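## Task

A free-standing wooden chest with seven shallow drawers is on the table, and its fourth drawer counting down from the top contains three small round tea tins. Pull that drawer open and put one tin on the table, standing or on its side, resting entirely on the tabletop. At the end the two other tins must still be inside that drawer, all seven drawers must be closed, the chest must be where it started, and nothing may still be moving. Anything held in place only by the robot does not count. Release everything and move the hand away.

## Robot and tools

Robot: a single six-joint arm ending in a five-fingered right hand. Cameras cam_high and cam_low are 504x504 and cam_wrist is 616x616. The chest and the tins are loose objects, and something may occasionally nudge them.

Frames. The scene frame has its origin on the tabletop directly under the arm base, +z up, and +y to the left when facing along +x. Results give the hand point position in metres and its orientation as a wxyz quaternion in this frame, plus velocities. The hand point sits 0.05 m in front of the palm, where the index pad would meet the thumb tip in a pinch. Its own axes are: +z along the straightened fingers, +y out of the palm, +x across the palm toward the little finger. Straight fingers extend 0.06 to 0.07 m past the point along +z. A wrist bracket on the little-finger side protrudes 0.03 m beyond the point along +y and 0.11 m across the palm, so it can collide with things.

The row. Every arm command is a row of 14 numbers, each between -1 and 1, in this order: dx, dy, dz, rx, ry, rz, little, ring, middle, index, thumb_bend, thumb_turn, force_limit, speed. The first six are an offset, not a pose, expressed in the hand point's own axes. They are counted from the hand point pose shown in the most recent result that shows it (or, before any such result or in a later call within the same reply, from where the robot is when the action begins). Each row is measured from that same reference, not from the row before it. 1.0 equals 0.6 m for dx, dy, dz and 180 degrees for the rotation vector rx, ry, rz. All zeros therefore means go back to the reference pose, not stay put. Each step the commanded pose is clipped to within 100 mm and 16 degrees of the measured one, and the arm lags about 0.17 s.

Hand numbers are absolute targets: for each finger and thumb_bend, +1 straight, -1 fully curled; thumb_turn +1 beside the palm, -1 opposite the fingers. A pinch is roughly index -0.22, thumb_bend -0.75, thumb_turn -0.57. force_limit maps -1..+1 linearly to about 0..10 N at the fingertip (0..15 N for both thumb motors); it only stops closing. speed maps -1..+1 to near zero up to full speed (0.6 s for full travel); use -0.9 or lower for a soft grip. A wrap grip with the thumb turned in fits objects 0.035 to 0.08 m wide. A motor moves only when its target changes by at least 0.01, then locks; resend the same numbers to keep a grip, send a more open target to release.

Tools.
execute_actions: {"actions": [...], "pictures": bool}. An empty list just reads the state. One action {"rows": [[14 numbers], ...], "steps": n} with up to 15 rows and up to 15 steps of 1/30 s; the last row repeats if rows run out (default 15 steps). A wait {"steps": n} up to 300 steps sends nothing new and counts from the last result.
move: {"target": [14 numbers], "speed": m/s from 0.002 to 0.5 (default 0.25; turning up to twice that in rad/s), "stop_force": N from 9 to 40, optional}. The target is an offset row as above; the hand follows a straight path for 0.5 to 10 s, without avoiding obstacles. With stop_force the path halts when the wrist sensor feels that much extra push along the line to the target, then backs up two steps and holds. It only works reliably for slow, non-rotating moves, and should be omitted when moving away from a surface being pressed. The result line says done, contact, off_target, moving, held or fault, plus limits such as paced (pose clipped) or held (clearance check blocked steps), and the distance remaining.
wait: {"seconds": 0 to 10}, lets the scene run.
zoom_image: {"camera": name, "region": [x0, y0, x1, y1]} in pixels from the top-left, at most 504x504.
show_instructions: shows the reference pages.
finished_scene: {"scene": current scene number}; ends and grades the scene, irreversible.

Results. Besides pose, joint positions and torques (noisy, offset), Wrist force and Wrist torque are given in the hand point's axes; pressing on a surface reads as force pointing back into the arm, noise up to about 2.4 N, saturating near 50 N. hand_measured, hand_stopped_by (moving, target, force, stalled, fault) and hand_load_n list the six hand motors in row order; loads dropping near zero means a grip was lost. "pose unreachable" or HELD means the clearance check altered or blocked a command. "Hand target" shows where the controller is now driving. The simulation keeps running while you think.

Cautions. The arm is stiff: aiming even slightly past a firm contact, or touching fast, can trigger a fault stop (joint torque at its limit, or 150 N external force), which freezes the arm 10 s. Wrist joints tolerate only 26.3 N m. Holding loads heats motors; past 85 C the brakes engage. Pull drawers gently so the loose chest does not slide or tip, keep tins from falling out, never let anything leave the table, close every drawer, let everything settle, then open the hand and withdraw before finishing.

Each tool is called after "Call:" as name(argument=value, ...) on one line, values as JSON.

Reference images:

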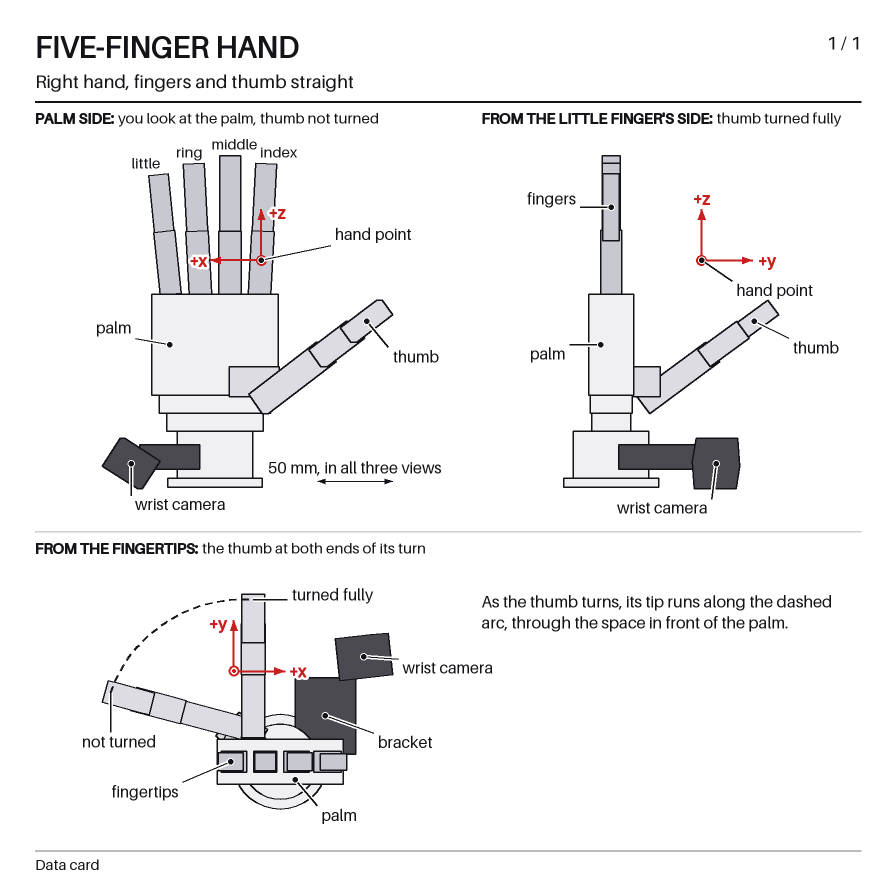

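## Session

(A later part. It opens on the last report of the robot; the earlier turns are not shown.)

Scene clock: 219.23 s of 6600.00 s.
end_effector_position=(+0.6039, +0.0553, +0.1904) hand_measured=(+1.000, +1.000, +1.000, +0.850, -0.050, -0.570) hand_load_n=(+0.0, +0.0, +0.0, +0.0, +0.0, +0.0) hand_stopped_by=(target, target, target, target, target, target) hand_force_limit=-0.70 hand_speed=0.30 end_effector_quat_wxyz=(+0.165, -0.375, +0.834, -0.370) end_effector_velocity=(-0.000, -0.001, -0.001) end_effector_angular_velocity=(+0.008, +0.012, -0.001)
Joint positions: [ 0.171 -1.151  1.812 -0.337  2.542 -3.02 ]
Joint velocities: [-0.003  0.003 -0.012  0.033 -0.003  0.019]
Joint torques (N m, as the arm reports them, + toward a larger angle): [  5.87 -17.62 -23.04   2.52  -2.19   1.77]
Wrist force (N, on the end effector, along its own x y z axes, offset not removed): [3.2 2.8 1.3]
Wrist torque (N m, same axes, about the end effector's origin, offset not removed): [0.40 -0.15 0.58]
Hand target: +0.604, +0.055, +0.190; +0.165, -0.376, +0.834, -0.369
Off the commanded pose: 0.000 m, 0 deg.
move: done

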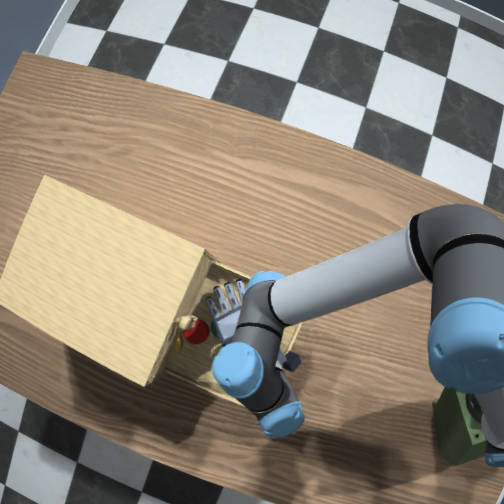

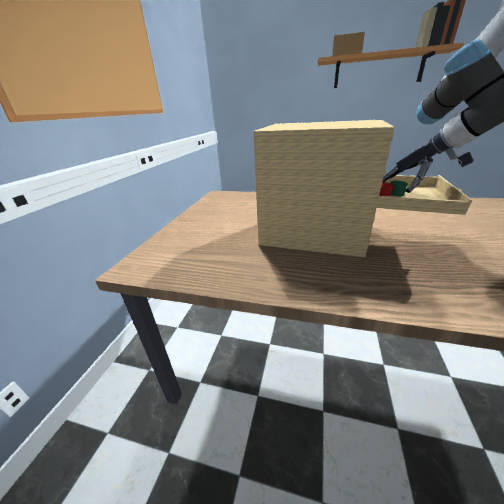

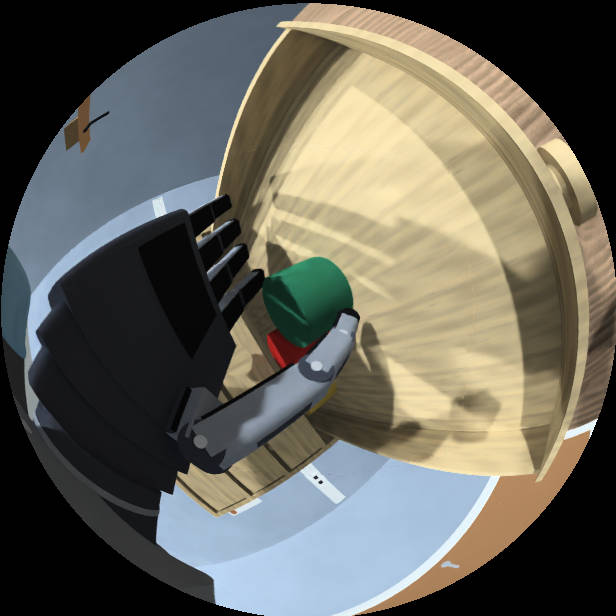

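Call:
move(target=[0,0.0075,0.0067,0,0,0,1,1,1,0.85,-0.05,-0.57,-0.7,0.3], speed=0.02)

Call:
execute_actions(actions=[{"rows":[[0,0,0,0,0,0,1,1,1,0.1,-0.5,-0.57,-0.6,-0.6]],"steps":15}], pictures=false)

Call:
wait(seconds=0.6)

Call:
zoom_image(camera="cam_low", region=[360, 130, 460, 230])

Call:
zoom_image(camera="cam_wrist", region=[220, 180, 460, 400])

Scene clock: 222.53 s of 6600.00 s.
end_effector_position=(+0.6038, +0.0553, +0.1847) hand_measured=(+1.000, +1.000, +1.000, +0.850, -0.050, -0.570) hand_load_n=(+0.0, +0.0, +0.0, +0.0, +0.0, +0.0) hand_stopped_by=(target, target, target, target, target, target) hand_force_limit=-0.70 hand_speed=0.30 end_effector_quat_wxyz=(+0.165, -0.375, +0.834, -0.370) end_effector_velocity=(-0.001, -0.001, -0.004) end_effector_angular_velocity=(-0.001, +0.002, -0.000)
Joint positions: [ 0.164 -1.144  1.816 -0.351  2.536 -3.023]
Joint velocities: [-0.004  0.003  0.005 -0.008 -0.002 -0.003]
Joint torques (N m, as the arm reports them, + toward a larger angle): [  7.32 -20.13   3.45  -1.82  -2.48  -1.82]
Wrist force (N, on the end effector, along its own x y z axes, offset not removed): [2.9 0.9 1.8]
Wrist torque (N m, same axes, about the end effector's origin, offset not removed): [-0.01 -0.28 0.26]
Hand target: +0.604, +0.055, +0.184; +0.165, -0.375, +0.834, -0.370
Off the commanded pose: 0.000 m, 0 deg.
move: done

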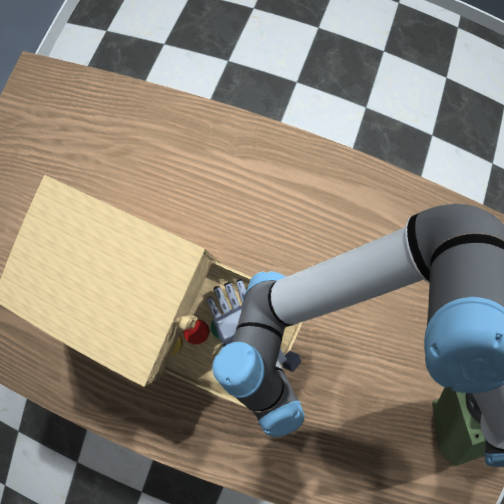

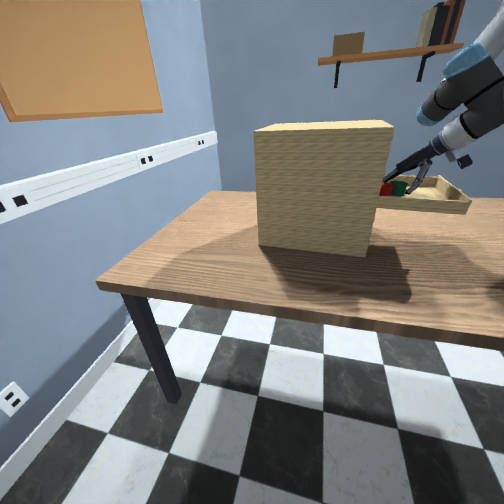

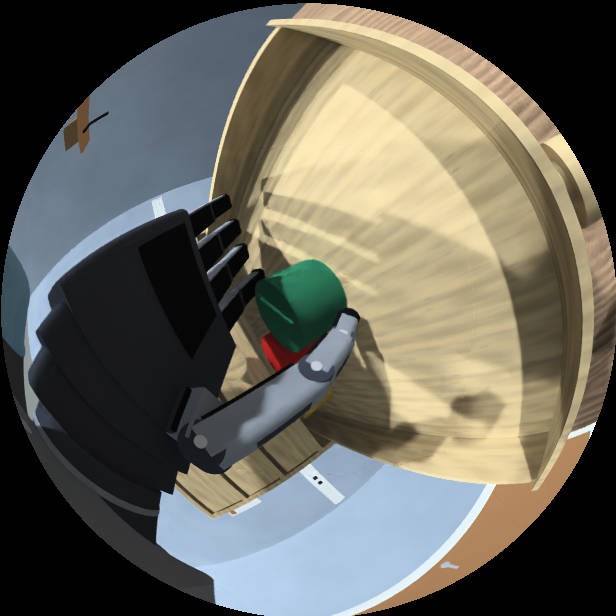

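Scene clock: 223.03 s of 6600.00 s.
end_effector_position=(+0.6038, +0.0553, +0.1846) hand_measured=(+1.000, +1.000, +1.000, +0.632, -0.218, -0.570) hand_load_n=(+0.0, +0.0, +0.0, +4.5, +0.0, +0.0) hand_stopped_by=(target, target, target, force, moving, target) hand_force_limit=-0.60 hand_speed=-0.60 end_effector_quat_wxyz=(+0.165, -0.376, +0.834, -0.370) end_effector_velocity=(-0.000, +0.001, +0.000) end_effector_angular_velocity=(+0.000, -0.000, +0.002)
Joint positions: [ 0.164 -1.144  1.816 -0.351  2.536 -3.023]
Joint velocities: [ 0.002  0.    -0.     0.001  0.     0.   ]
Joint torques (N m, as the arm reports them, + toward a larger angle): [ 16.87 -28.48 -10.88   3.38   1.09   1.76]
Wrist force (N, on the end effector, along its own x y z axes, offset not removed): [0.4 -5.4 -3.1]
Wrist torque (N m, same axes, about the end effector's origin, offset not removed): [0.21 0.27 0.27]
Hand target: +0.604, +0.055, +0.185; +0.165, -0.375, +0.834, -0.370
Off the commanded pose: 0.000 m, 0 deg.
Steps of this call (steps 1 to 15: all 15 steps of this action). Readings (end_effector_position | what the end effector reports):
1: (+0.6038, +0.0553, +0.1846) | hand_measured=(+1.000, +1.000, +1.000, +0.850, -0.050, -0.570) hand_load_n=(+0.0, +0.0, +0.0, +0.0, +0.0, +0.0) hand_stopped_by=(target, target, target, moving, moving, target) hand_force_limit=-0.60 hand_speed=-0.60
2: (+0.6038, +0.0553, +0.1846) | hand_measured=(+1.000, +1.000, +1.000, +0.850, -0.050, -0.570) hand_load_n=(+0.0, +0.0, +0.0, +0.0, +0.0, +0.0) hand_stopped_by=(target, target, target, moving, moving, target) hand_force_limit=-0.60 hand_speed=-0.60
4: (+0.6038, +0.0553, +0.1846) | hand_measured=(+1.000, +1.000, +1.000, +0.830, -0.062, -0.570) hand_load_n=(+0.0, +0.0, +0.0, +0.0, +0.0, +0.0) hand_stopped_by=(target, target, target, moving, moving, target) hand_force_limit=-0.60 hand_speed=-0.60
8: (+0.6038, +0.0553, +0.1846) | hand_measured=(+1.000, +1.000, +1.000, +0.740, -0.118, -0.570) hand_load_n=(+0.0, +0.0, +0.0, +0.0, +0.0, +0.0) hand_stopped_by=(target, target, target, moving, moving, target) hand_force_limit=-0.60 hand_speed=-0.60
15: the state above

Scene clock: 223.63 s of 6600.00 s.
end_effector_position=(+0.6038, +0.0553, +0.1846) hand_measured=(+1.000, +1.000, +1.000, +0.632, -0.470, -0.570) hand_load_n=(+0.0, +0.0, +0.0, +4.5, +0.0, +0.0) hand_stopped_by=(target, target, target, force, moving, target) hand_force_limit=-0.60 hand_speed=-0.60 end_effector_quat_wxyz=(+0.165, -0.375, +0.834, -0.370) end_effector_velocity=(+0.001, -0.001, +0.000) end_effector_angular_velocity=(+0.000, -0.001, -0.002)
Joint positions: [ 0.164 -1.144  1.816 -0.351  2.536 -3.023]
Joint velocities: [-0.001 -0.    -0.001  0.     0.     0.001]
Joint torques (N m, as the arm reports them, + toward a larger angle): [ 28.79 -36.87 -23.52   3.36   2.53   1.61]
Wrist force (N, on the end effector, along its own x y z axes, offset not removed): [2.3 -2.2 0.1]
Wrist torque (N m, same axes, about the end effector's origin, offset not removed): [0.74 -0.11 0.48]
Hand target: +0.604, +0.055, +0.185; +0.165, -0.375, +0.834, -0.370
Off the commanded pose: 0.000 m, 0 deg.
Steps of this call (steps 1 to 18: nothing new was sent). Readings (end_effector_position | what the end effector reports):
1: (+0.6038, +0.0553, +0.1846) | hand_measured=(+1.000, +1.000, +1.000, +0.632, -0.230, -0.570) hand_load_n=(+0.0, +0.0, +0.0, +4.5, +0.0, +0.0) hand_stopped_by=(target, target, target, force, moving, target) hand_force_limit=-0.60 hand_speed=-0.60
2: (+0.6038, +0.0553, +0.1846) | hand_measured=(+1.000, +1.000, +1.000, +0.632, -0.244, -0.570) hand_load_n=(+0.0, +0.0, +0.0, +4.5, +0.0, +0.0) hand_stopped_by=(target, target, target, force, moving, target) hand_force_limit=-0.60 hand_speed=-0.60
4: (+0.6038, +0.0553, +0.1846) | hand_measured=(+1.000, +1.000, +1.000, +0.632, -0.274, -0.570) hand_load_n=(+0.0, +0.0, +0.0, +4.5, +0.0, +0.0) hand_stopped_by=(target, target, target, force, moving, target) hand_force_limit=-0.60 hand_speed=-0.60
8: (+0.6038, +0.0553, +0.1846) | hand_measured=(+1.000, +1.000, +1.000, +0.632, -0.330, -0.570) hand_load_n=(+0.0, +0.0, +0.0, +4.5, +0.0, +0.0) hand_stopped_by=(target, target, target, force, moving, target) hand_force_limit=-0.60 hand_speed=-0.60
18: the state above

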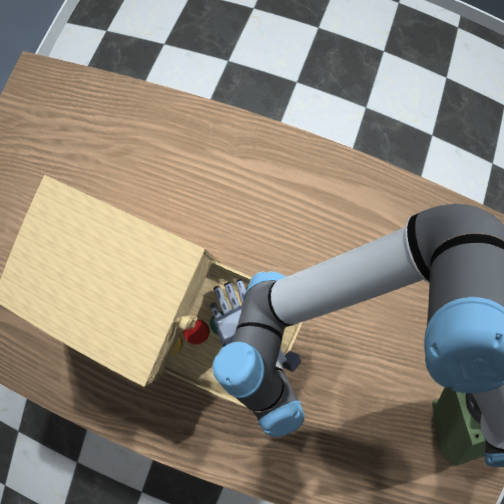

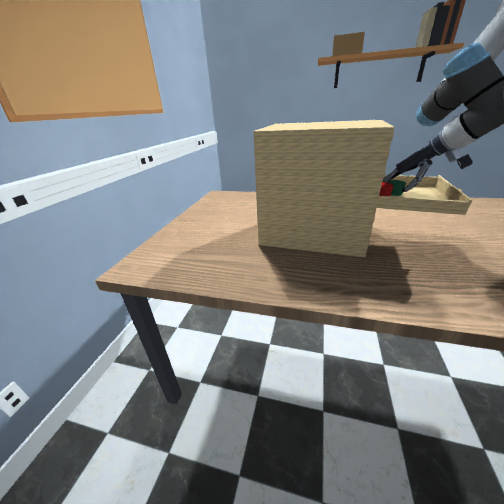

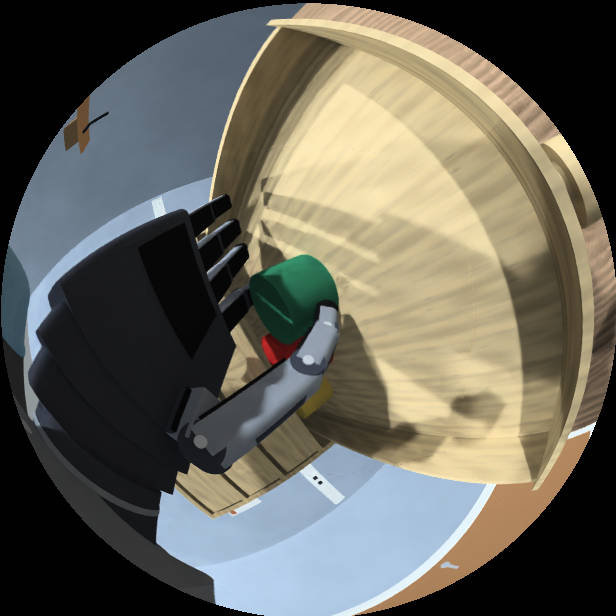

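Region (360, 130, 460, 230) of cam_low's 504x504 image, scaled by 5.040, with more detail than that image has.

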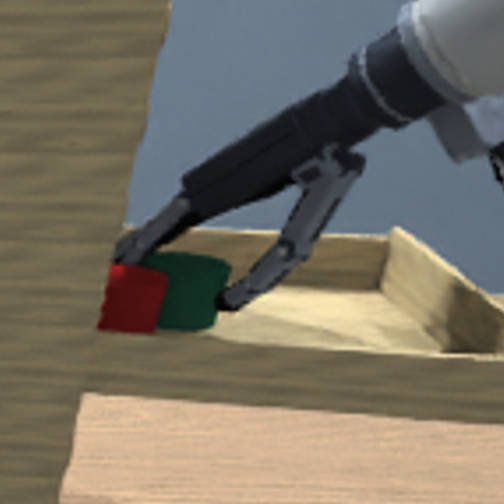

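Region (220, 180, 460, 400) of cam_wrist's 616x616 image, scaled by 2.100, with more detail than that image has; it fills the top 462 rows of this view, and the rest is white.

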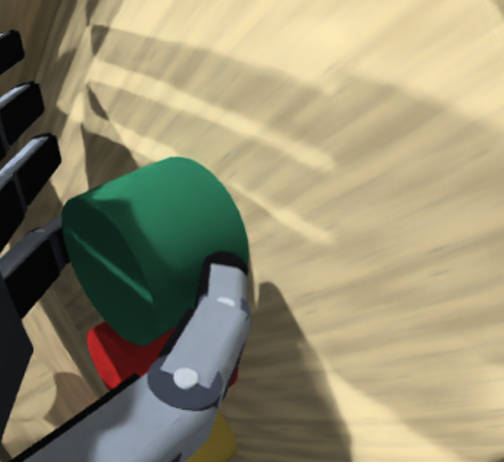

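Call:
execute_actions(actions=[{"rows":[[0,0,0,0,0,0,1,1,1,0.92,0.05,-0.57,-0.6,0.5]],"steps":10}], pictures=false)

Call:
move(target=[0,-0.0134,0.0149,-0.03,0,0,1,1,1,0.92,0.05,-0.57,-0.6,0.5], speed=0.03)

Call:
zoom_image(camera="cam_low", region=[360, 130, 460, 230])

Call:
zoom_image(camera="cam_wrist", region=[200, 180, 440, 400])

Scene clock: 227.57 s of 6600.00 s.
end_effector_position=(+0.6038, +0.0553, +0.1847) hand_measured=(+1.000, +1.000, +1.000, +0.920, -0.134, -0.570) hand_load_n=(+0.0, +0.0, +0.0, +0.0, +0.0, +0.0) hand_stopped_by=(target, target, target, target, moving, target) hand_force_limit=-0.60 hand_speed=0.50 end_effector_quat_wxyz=(+0.165, -0.375, +0.834, -0.370) end_effector_velocity=(+0.000, +0.001, +0.001) end_effector_angular_velocity=(+0.000, -0.001, +0.001)
Joint positions: [ 0.164 -1.144  1.816 -0.351  2.536 -3.023]
Joint velocities: [ 0.002 -0.    -0.001  0.001  0.    -0.   ]
Joint torques (N m, as the arm reports them, + toward a larger angle): [ 26.35 -36.15 -22.6    0.59   2.06   1.52]
Wrist force (N, on the end effector, along its own x y z axes, offset not removed): [1.2 0.5 -1.2]
Wrist torque (N m, same axes, about the end effector's origin, offset not removed): [0.13 0.05 0.33]
Hand target: +0.604, +0.055, +0.185; +0.165, -0.375, +0.834, -0.370
Off the commanded pose: 0.000 m, 0 deg.
Steps of this call (steps 1 to 90: nothing new was sent; then 0.60 s passed at rest; steps 91 to 100: all 10 steps of this action). Readings (end_effector_position | what the end effector reports):
91: (+0.6038, +0.0553, +0.1847) | hand_measured=(+1.000, +1.000, +1.000, +0.632, -0.496, -0.570) hand_load_n=(+0.0, +0.0, +0.0, +4.5, +2.5, -0.5) hand_stopped_by=(target, target, target, moving, moving, target) hand_force_limit=-0.60 hand_speed=0.50
92: (+0.6038, +0.0553, +0.1847) | hand_measured=(+1.000, +1.000, +1.000, +0.632, -0.496, -0.570) hand_load_n=(+0.0, +0.0, +0.0, +4.5, +2.5, -0.5) hand_stopped_by=(target, target, target, moving, moving, target) hand_force_limit=-0.60 hand_speed=0.50
94: (+0.6038, +0.0553, +0.1847) | hand_measured=(+1.000, +1.000, +1.000, +0.706, -0.450, -0.570) hand_load_n=(+0.0, +0.0, +0.0, +0.5, +0.0, +0.0) hand_stopped_by=(target, target, target, moving, moving, target) hand_force_limit=-0.60 hand_speed=0.50
98: (+0.6038, +0.0553, +0.1847) | hand_measured=(+1.000, +1.000, +1.000, +0.920, -0.240, -0.570) hand_load_n=(+0.0, +0.0, +0.0, +0.0, +0.0, +0.0) hand_stopped_by=(target, target, target, moving, moving, target) hand_force_limit=-0.60 hand_speed=0.50
100: the state above

Scene clock: 229.67 s of 6600.00 s.
end_effector_position=(+0.6127, +0.0474, +0.1847) hand_measured=(+1.000, +1.000, +1.000, +0.920, +0.050, -0.570) hand_load_n=(-0.5, +0.0, +0.0, +0.0, +0.0, +0.0) hand_stopped_by=(target, target, target, target, target, target) hand_force_limit=-0.60 hand_speed=0.50 end_effector_quat_wxyz=(+0.148, -0.383, +0.850, -0.331) end_effector_velocity=(+0.001, -0.001, +0.000) end_effector_angular_velocity=(+0.009, +0.010, -0.000)
Joint positions: [ 0.133 -1.129  1.723 -0.134  2.491 -2.918]
Joint velocities: [-0.005  0.003 -0.015  0.031 -0.007  0.014]
Joint torques (N m, as the arm reports them, + toward a larger angle): [  6.37 -21.37 -27.03   2.84  -1.95   1.87]
Wrist force (N, on the end effector, along its own x y z axes, offset not removed): [0.2 1.6 -5.7]
Wrist torque (N m, same axes, about the end effector's origin, offset not removed): [0.42 0.22 0.30]
Hand target: +0.613, +0.047, +0.185; +0.147, -0.383, +0.850, -0.330
Off the commanded pose: 0.000 m, 0 deg.
move: done

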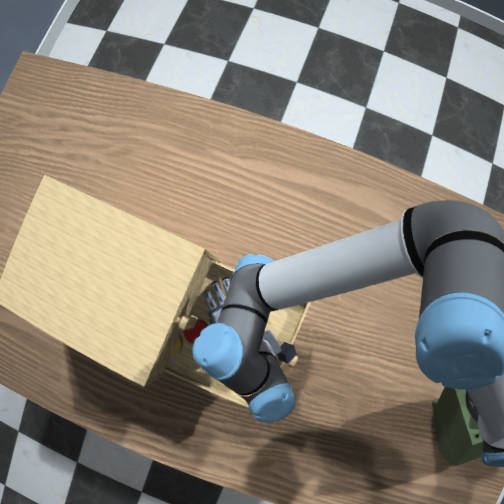

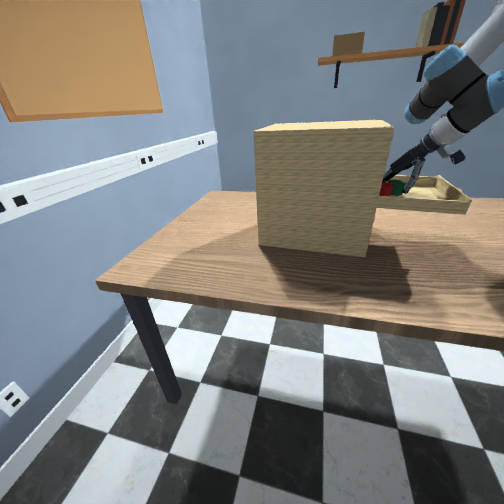

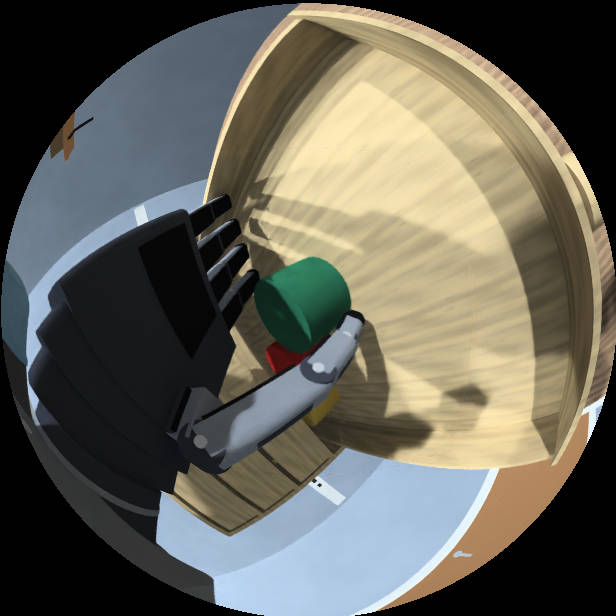

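Region (360, 130, 460, 230) of cam_low's 504x504 image, scaled by 5.040, with more detail than that image has.

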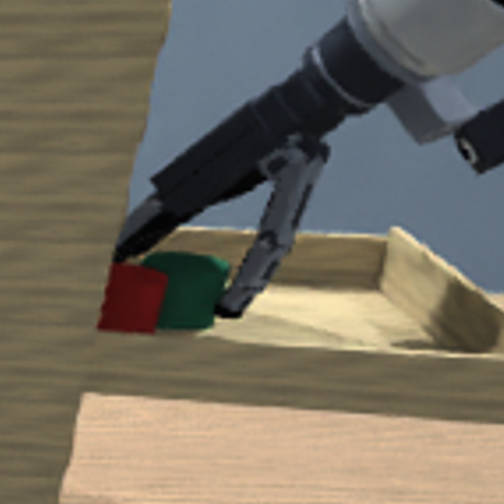

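Region (200, 180, 440, 400) of cam_wrist's 616x616 image, scaled by 2.100, with more detail than that image has; it fills the top 462 rows of this view, and the rest is white.

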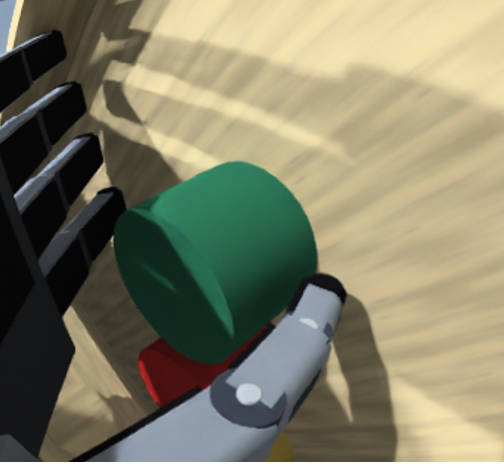

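Call:
execute_actions(actions=[{"rows":[[0,0,0,0,0,0,0.5,0.7,1,0.2,-0.15,-0.57,-0.5,-0.5]],"steps":15}])

Call:
zoom_image(camera="cam_low", region=[360, 130, 460, 230])

Call:
zoom_image(camera="cam_wrist", region=[200, 180, 440, 400])

Scene clock: 233.03 s of 6600.00 s.
end_effector_position=(+0.6126, +0.0474, +0.1846) hand_measured=(+0.670, +0.810, +1.000, +0.816, -0.150, -0.570) hand_load_n=(+0.0, +2.5, +0.0, +9.0, +0.0, +0.0) hand_stopped_by=(moving, force, target, force, moving, target) hand_force_limit=-0.50 hand_speed=-0.50 end_effector_quat_wxyz=(+0.148, -0.383, +0.850, -0.331) end_effector_velocity=(-0.001, +0.001, -0.000) end_effector_angular_velocity=(-0.000, +0.001, +0.001)
Joint positions: [ 0.132 -1.129  1.723 -0.134  2.491 -2.918]
Joint velocities: [ 0.001 -0.     0.002 -0.     0.    -0.   ]
Joint torques (N m, as the arm reports them, + toward a larger angle): [ 33.43 -39.4    8.53   0.36   1.92  -2.  ]
Wrist force (N, on the end effector, along its own x y z axes, offset not removed): [2.7 -9.2 -2.3]
Wrist torque (N m, same axes, about the end effector's origin, offset not removed): [0.91 -0.04 0.37]
Hand target: +0.613, +0.047, +0.185; +0.148, -0.383, +0.850, -0.331
Off the commanded pose: 0.000 m, 0 deg.
Steps of this call (steps 1 to 86: nothing new was sent; steps 87 to 101: all 15 steps of this action). Readings (end_effector_position | what the end effector reports):
87: (+0.6128, +0.0473, +0.1847) | hand_measured=(+1.000, +1.000, +1.000, +0.920, +0.050, -0.570) hand_load_n=(-0.5, +0.0, +0.0, +0.0, +0.0, +0.0) hand_stopped_by=(moving, moving, target, moving, moving, target) hand_force_limit=-0.50 hand_speed=-0.50
88: (+0.6129, +0.0473, +0.1847) | hand_measured=(+1.000, +1.000, +1.000, +0.920, +0.050, -0.570) hand_load_n=(-0.5, +0.0, +0.0, +0.0, +0.0, +0.0) hand_stopped_by=(moving, moving, target, moving, moving, target) hand_force_limit=-0.50 hand_speed=-0.50
90: (+0.6129, +0.0473, +0.1846) | hand_measured=(+0.974, +0.974, +1.000, +0.894, +0.034, -0.570) hand_load_n=(+0.0, +0.0, +0.0, +0.0, +0.0, +0.0) hand_stopped_by=(moving, moving, target, moving, moving, target) hand_force_limit=-0.50 hand_speed=-0.50
94: (+0.6127, +0.0473, +0.1845) | hand_measured=(+0.864, +0.864, +1.000, +0.816, -0.036, -0.570) hand_load_n=(+0.0, +0.0, +0.0, +10.5, +0.0, +0.0) hand_stopped_by=(moving, moving, target, force, moving, target) hand_force_limit=-0.50 hand_speed=-0.50
101: the state above

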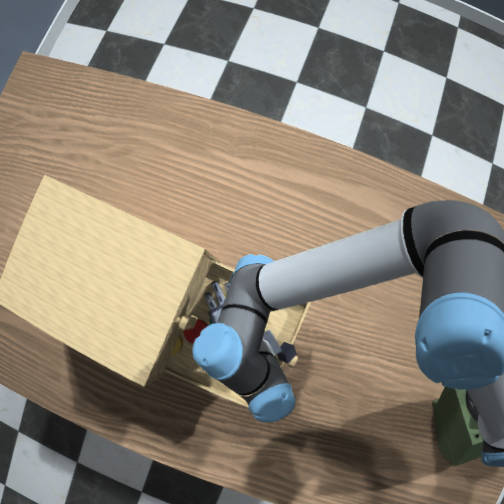

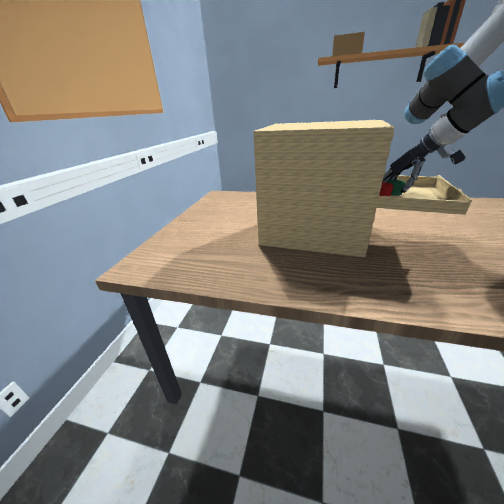

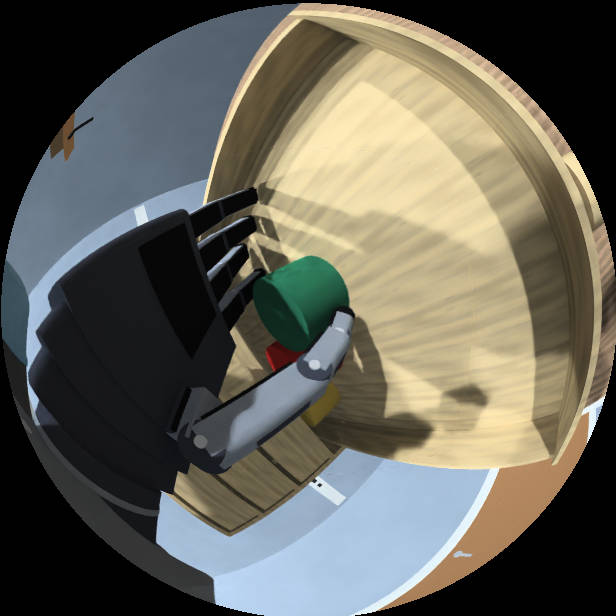

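Region (360, 130, 460, 230) of cam_low's 504x504 image, scaled by 5.040, with more detail than that image has.

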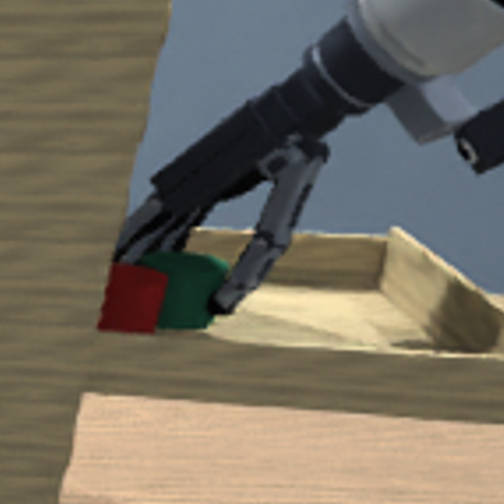

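Region (200, 180, 440, 400) of cam_wrist's 616x616 image, scaled by 2.100, with more detail than that image has; it fills the top 462 rows of this view, and the rest is white.

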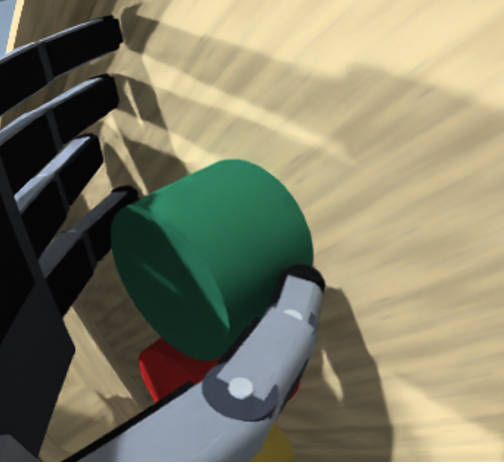

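Call:
execute_actions(actions=[{"rows":[[0,0,0,0,0,0,0.8,1,1,0.95,0.1,-0.57,-0.5,0.5]],"steps":8}], pictures=false)

Call:
move(target=[0,-0.045,-0.049,0.05,0,0,0.8,1,1,0.95,0.1,-0.57,-0.5,0.5], speed=0.06)

Call:
execute_actions(actions=[{"rows":[[0,0,0,0,0,0,-1,-1,1,0.55,0.1,-0.57,-0.5,0.8]],"steps":15}])

Call:
zoom_image(camera="cam_low", region=[360, 130, 460, 230])

Scene clock: 239.90 s of 6600.00 s.
end_effector_position=(+0.6126, +0.0475, +0.1846) hand_measured=(+0.800, +1.000, +1.000, +0.950, +0.096, -0.570) hand_load_n=(+0.0, +0.0, +0.0, +0.0, +0.0, +0.0) hand_stopped_by=(moving, moving, target, target, moving, target) hand_force_limit=-0.50 hand_speed=0.50 end_effector_quat_wxyz=(+0.148, -0.383, +0.850, -0.331) end_effector_velocity=(+0.002, -0.001, +0.001) end_effector_angular_velocity=(-0.000, -0.002, -0.002)
Joint positions: [ 0.133 -1.129  1.723 -0.134  2.491 -2.918]
Joint velocities: [-0.001  0.    -0.003  0.    -0.    -0.   ]
Joint torques (N m, as the arm reports them, + toward a larger angle): [ 26.51 -33.01  -3.59   1.5    0.61  -1.16]
Wrist force (N, on the end effector, along its own x y z axes, offset not removed): [3.7 3.4 0.7]
Wrist torque (N m, same axes, about the end effector's origin, offset not removed): [0.44 -0.26 0.51]
Hand target: +0.613, +0.047, +0.185; +0.148, -0.383, +0.850, -0.331
Off the commanded pose: 0.000 m, 0 deg.
Steps of this call (steps 1 to 90: nothing new was sent; then 3.60 s passed at rest; steps 91 to 98: all 8 steps of this action). Readings (end_effector_position | what the end effector reports):
91: (+0.6127, +0.0474, +0.1847) | hand_measured=(+0.500, +0.810, +1.000, +0.816, -0.150, -0.570) hand_load_n=(+1.0, +1.5, +0.0, +8.0, +0.0, +0.0) hand_stopped_by=(moving, moving, target, moving, moving, target) hand_force_limit=-0.50 hand_speed=0.50
92: (+0.6127, +0.0474, +0.1847) | hand_measured=(+0.500, +0.810, +1.000, +0.816, -0.150, -0.570) hand_load_n=(+1.0, +1.5, +0.0, +8.0, +0.0, +0.0) hand_stopped_by=(moving, moving, target, moving, moving, target) hand_force_limit=-0.50 hand_speed=0.50
94: (+0.6126, +0.0475, +0.1846) | hand_measured=(+0.576, +0.884, +1.000, +0.890, -0.102, -0.570) hand_load_n=(+0.0, +0.5, +0.0, +0.5, +0.0, +0.0) hand_stopped_by=(moving, moving, target, moving, moving, target) hand_force_limit=-0.50 hand_speed=0.50
98: the state above

Scene clock: 241.77 s of 6600.00 s.
end_effector_position=(+0.6127, +0.0475, +0.2242) hand_measured=(+0.800, +1.000, +1.000, +0.950, +0.100, -0.570) hand_load_n=(+0.0, +0.0, +0.0, +0.0, +0.0, +0.0) hand_stopped_by=(target, target, target, target, target, target) hand_force_limit=-0.50 hand_speed=0.50 end_effector_quat_wxyz=(+0.177, -0.370, +0.822, -0.396) end_effector_velocity=(+0.000, -0.000, +0.003) end_effector_angular_velocity=(-0.008, -0.010, +0.000)
Joint positions: [ 0.2   -1.206  1.823 -0.395  2.575 -3.101]
Joint velocities: [ 0.004 -0.005  0.009 -0.026  0.004 -0.018]
Joint torques (N m, as the arm reports them, + toward a larger angle): [ 32.06 -41.76   2.21  -2.05   2.41  -1.61]
Wrist force (N, on the end effector, along its own x y z axes, offset not removed): [1.5 2.2 -0.2]
Wrist torque (N m, same axes, about the end effector's origin, offset not removed): [0.29 0.03 0.44]
Hand target: +0.613, +0.047, +0.225; +0.177, -0.370, +0.821, -0.397
Off the commanded pose: 0.000 m, 0 deg.
move: done

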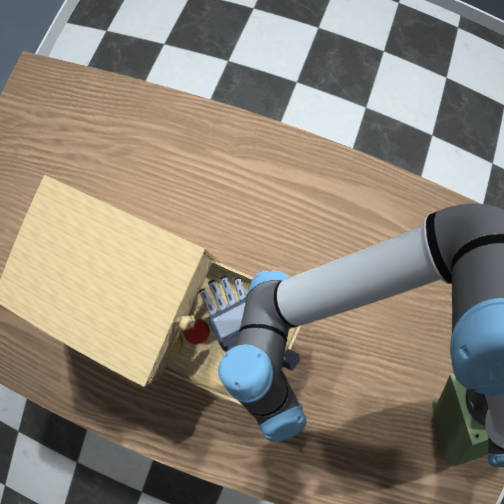

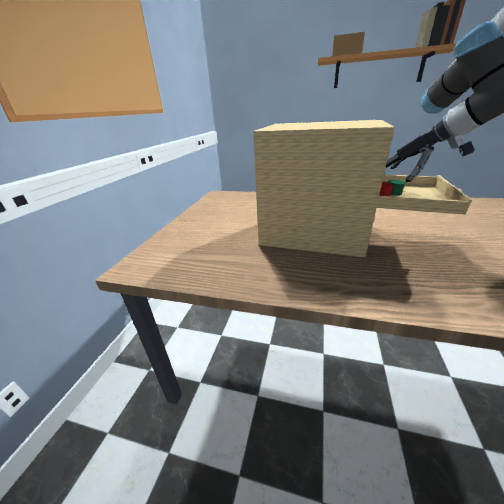

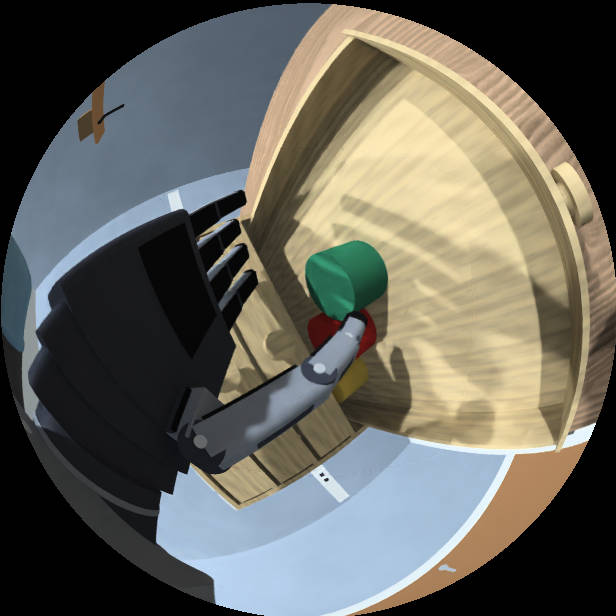

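Scene clock: 242.27 s of 6600.00 s.
end_effector_position=(+0.6127, +0.0475, +0.2243) hand_measured=(-0.390, -0.190, +1.000, +0.550, +0.100, -0.570) hand_load_n=(+0.0, -0.5, +0.0, +0.0, +0.0, +0.0) hand_stopped_by=(moving, moving, target, target, target, target) hand_force_limit=-0.50 hand_speed=0.80 end_effector_quat_wxyz=(+0.177, -0.370, +0.822, -0.396) end_effector_velocity=(+0.001, +0.000, +0.000) end_effector_angular_velocity=(+0.000, -0.001, +0.000)
Joint positions: [ 0.2   -1.206  1.823 -0.395  2.576 -3.101]
Joint velocities: [-0.     0.    -0.001  0.    -0.001  0.   ]
Joint torques (N m, as the arm reports them, + toward a larger angle): [ 16.92 -28.06 -26.84   2.22  -2.59   1.73]
Wrist force (N, on the end effector, along its own x y z axes, offset not removed): [0.7 0.9 1.9]
Wrist torque (N m, same axes, about the end effector's origin, offset not removed): [-0.04 0.03 0.38]
Hand target: +0.613, +0.047, +0.224; +0.177, -0.370, +0.822, -0.396
Off the commanded pose: 0.000 m, 0 deg.
Steps of this call (steps 1 to 15: all 15 steps of this action). Readings (end_effector_position | what the end effector reports):
1: (+0.6127, +0.0475, +0.2243) | hand_measured=(+0.800, +1.000, +1.000, +0.950, +0.100, -0.570) hand_load_n=(+0.0, +0.0, +0.0, +0.0, +0.0, +0.0) hand_stopped_by=(moving, moving, target, moving, target, target) hand_force_limit=-0.50 hand_speed=0.80
2: (+0.6127, +0.0475, +0.2243) | hand_measured=(+0.800, +1.000, +1.000, +0.950, +0.100, -0.570) hand_load_n=(+0.0, +0.0, +0.0, +0.0, +0.0, +0.0) hand_stopped_by=(moving, moving, target, moving, target, target) hand_force_limit=-0.50 hand_speed=0.80
4: (+0.6127, +0.0475, +0.2243) | hand_measured=(+0.710, +0.910, +1.000, +0.860, +0.100, -0.570) hand_load_n=(+0.0, -0.5, +0.0, -0.5, +0.0, +0.0) hand_stopped_by=(moving, moving, target, moving, target, target) hand_force_limit=-0.50 hand_speed=0.80
8: (+0.6126, +0.0475, +0.2243) | hand_measured=(+0.310, +0.510, +1.000, +0.550, +0.100, -0.570) hand_load_n=(+0.0, -0.5, +0.0, +0.0, +0.0, +0.0) hand_stopped_by=(moving, moving, target, moving, target, target) hand_force_limit=-0.50 hand_speed=0.80
15: the state above

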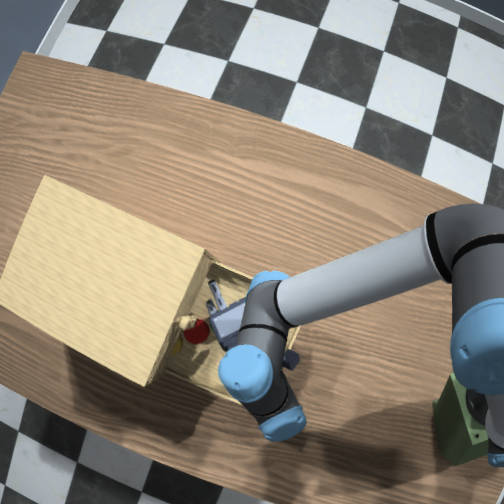

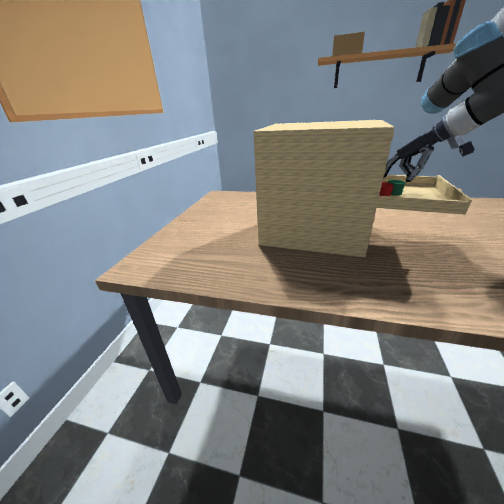

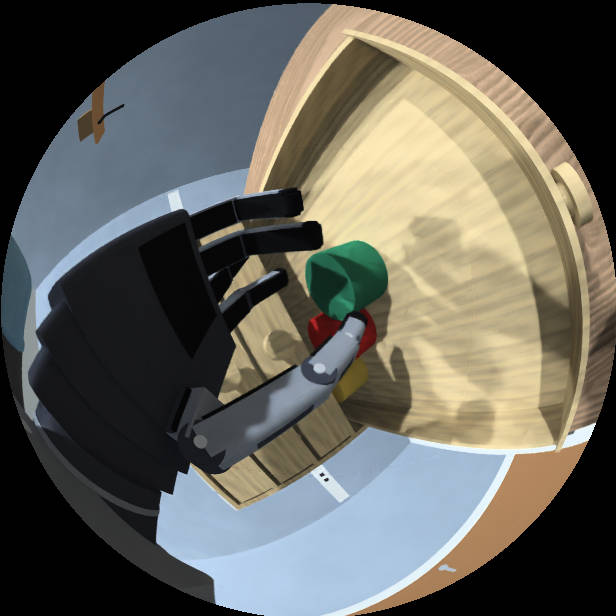

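Region (360, 130, 460, 230) of cam_low's 504x504 image, scaled by 5.040, with more detail than that image has.

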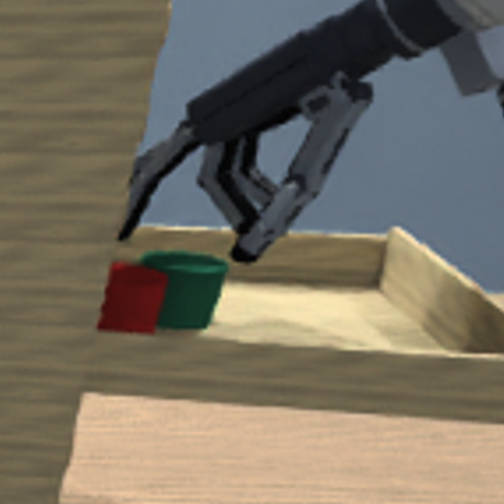

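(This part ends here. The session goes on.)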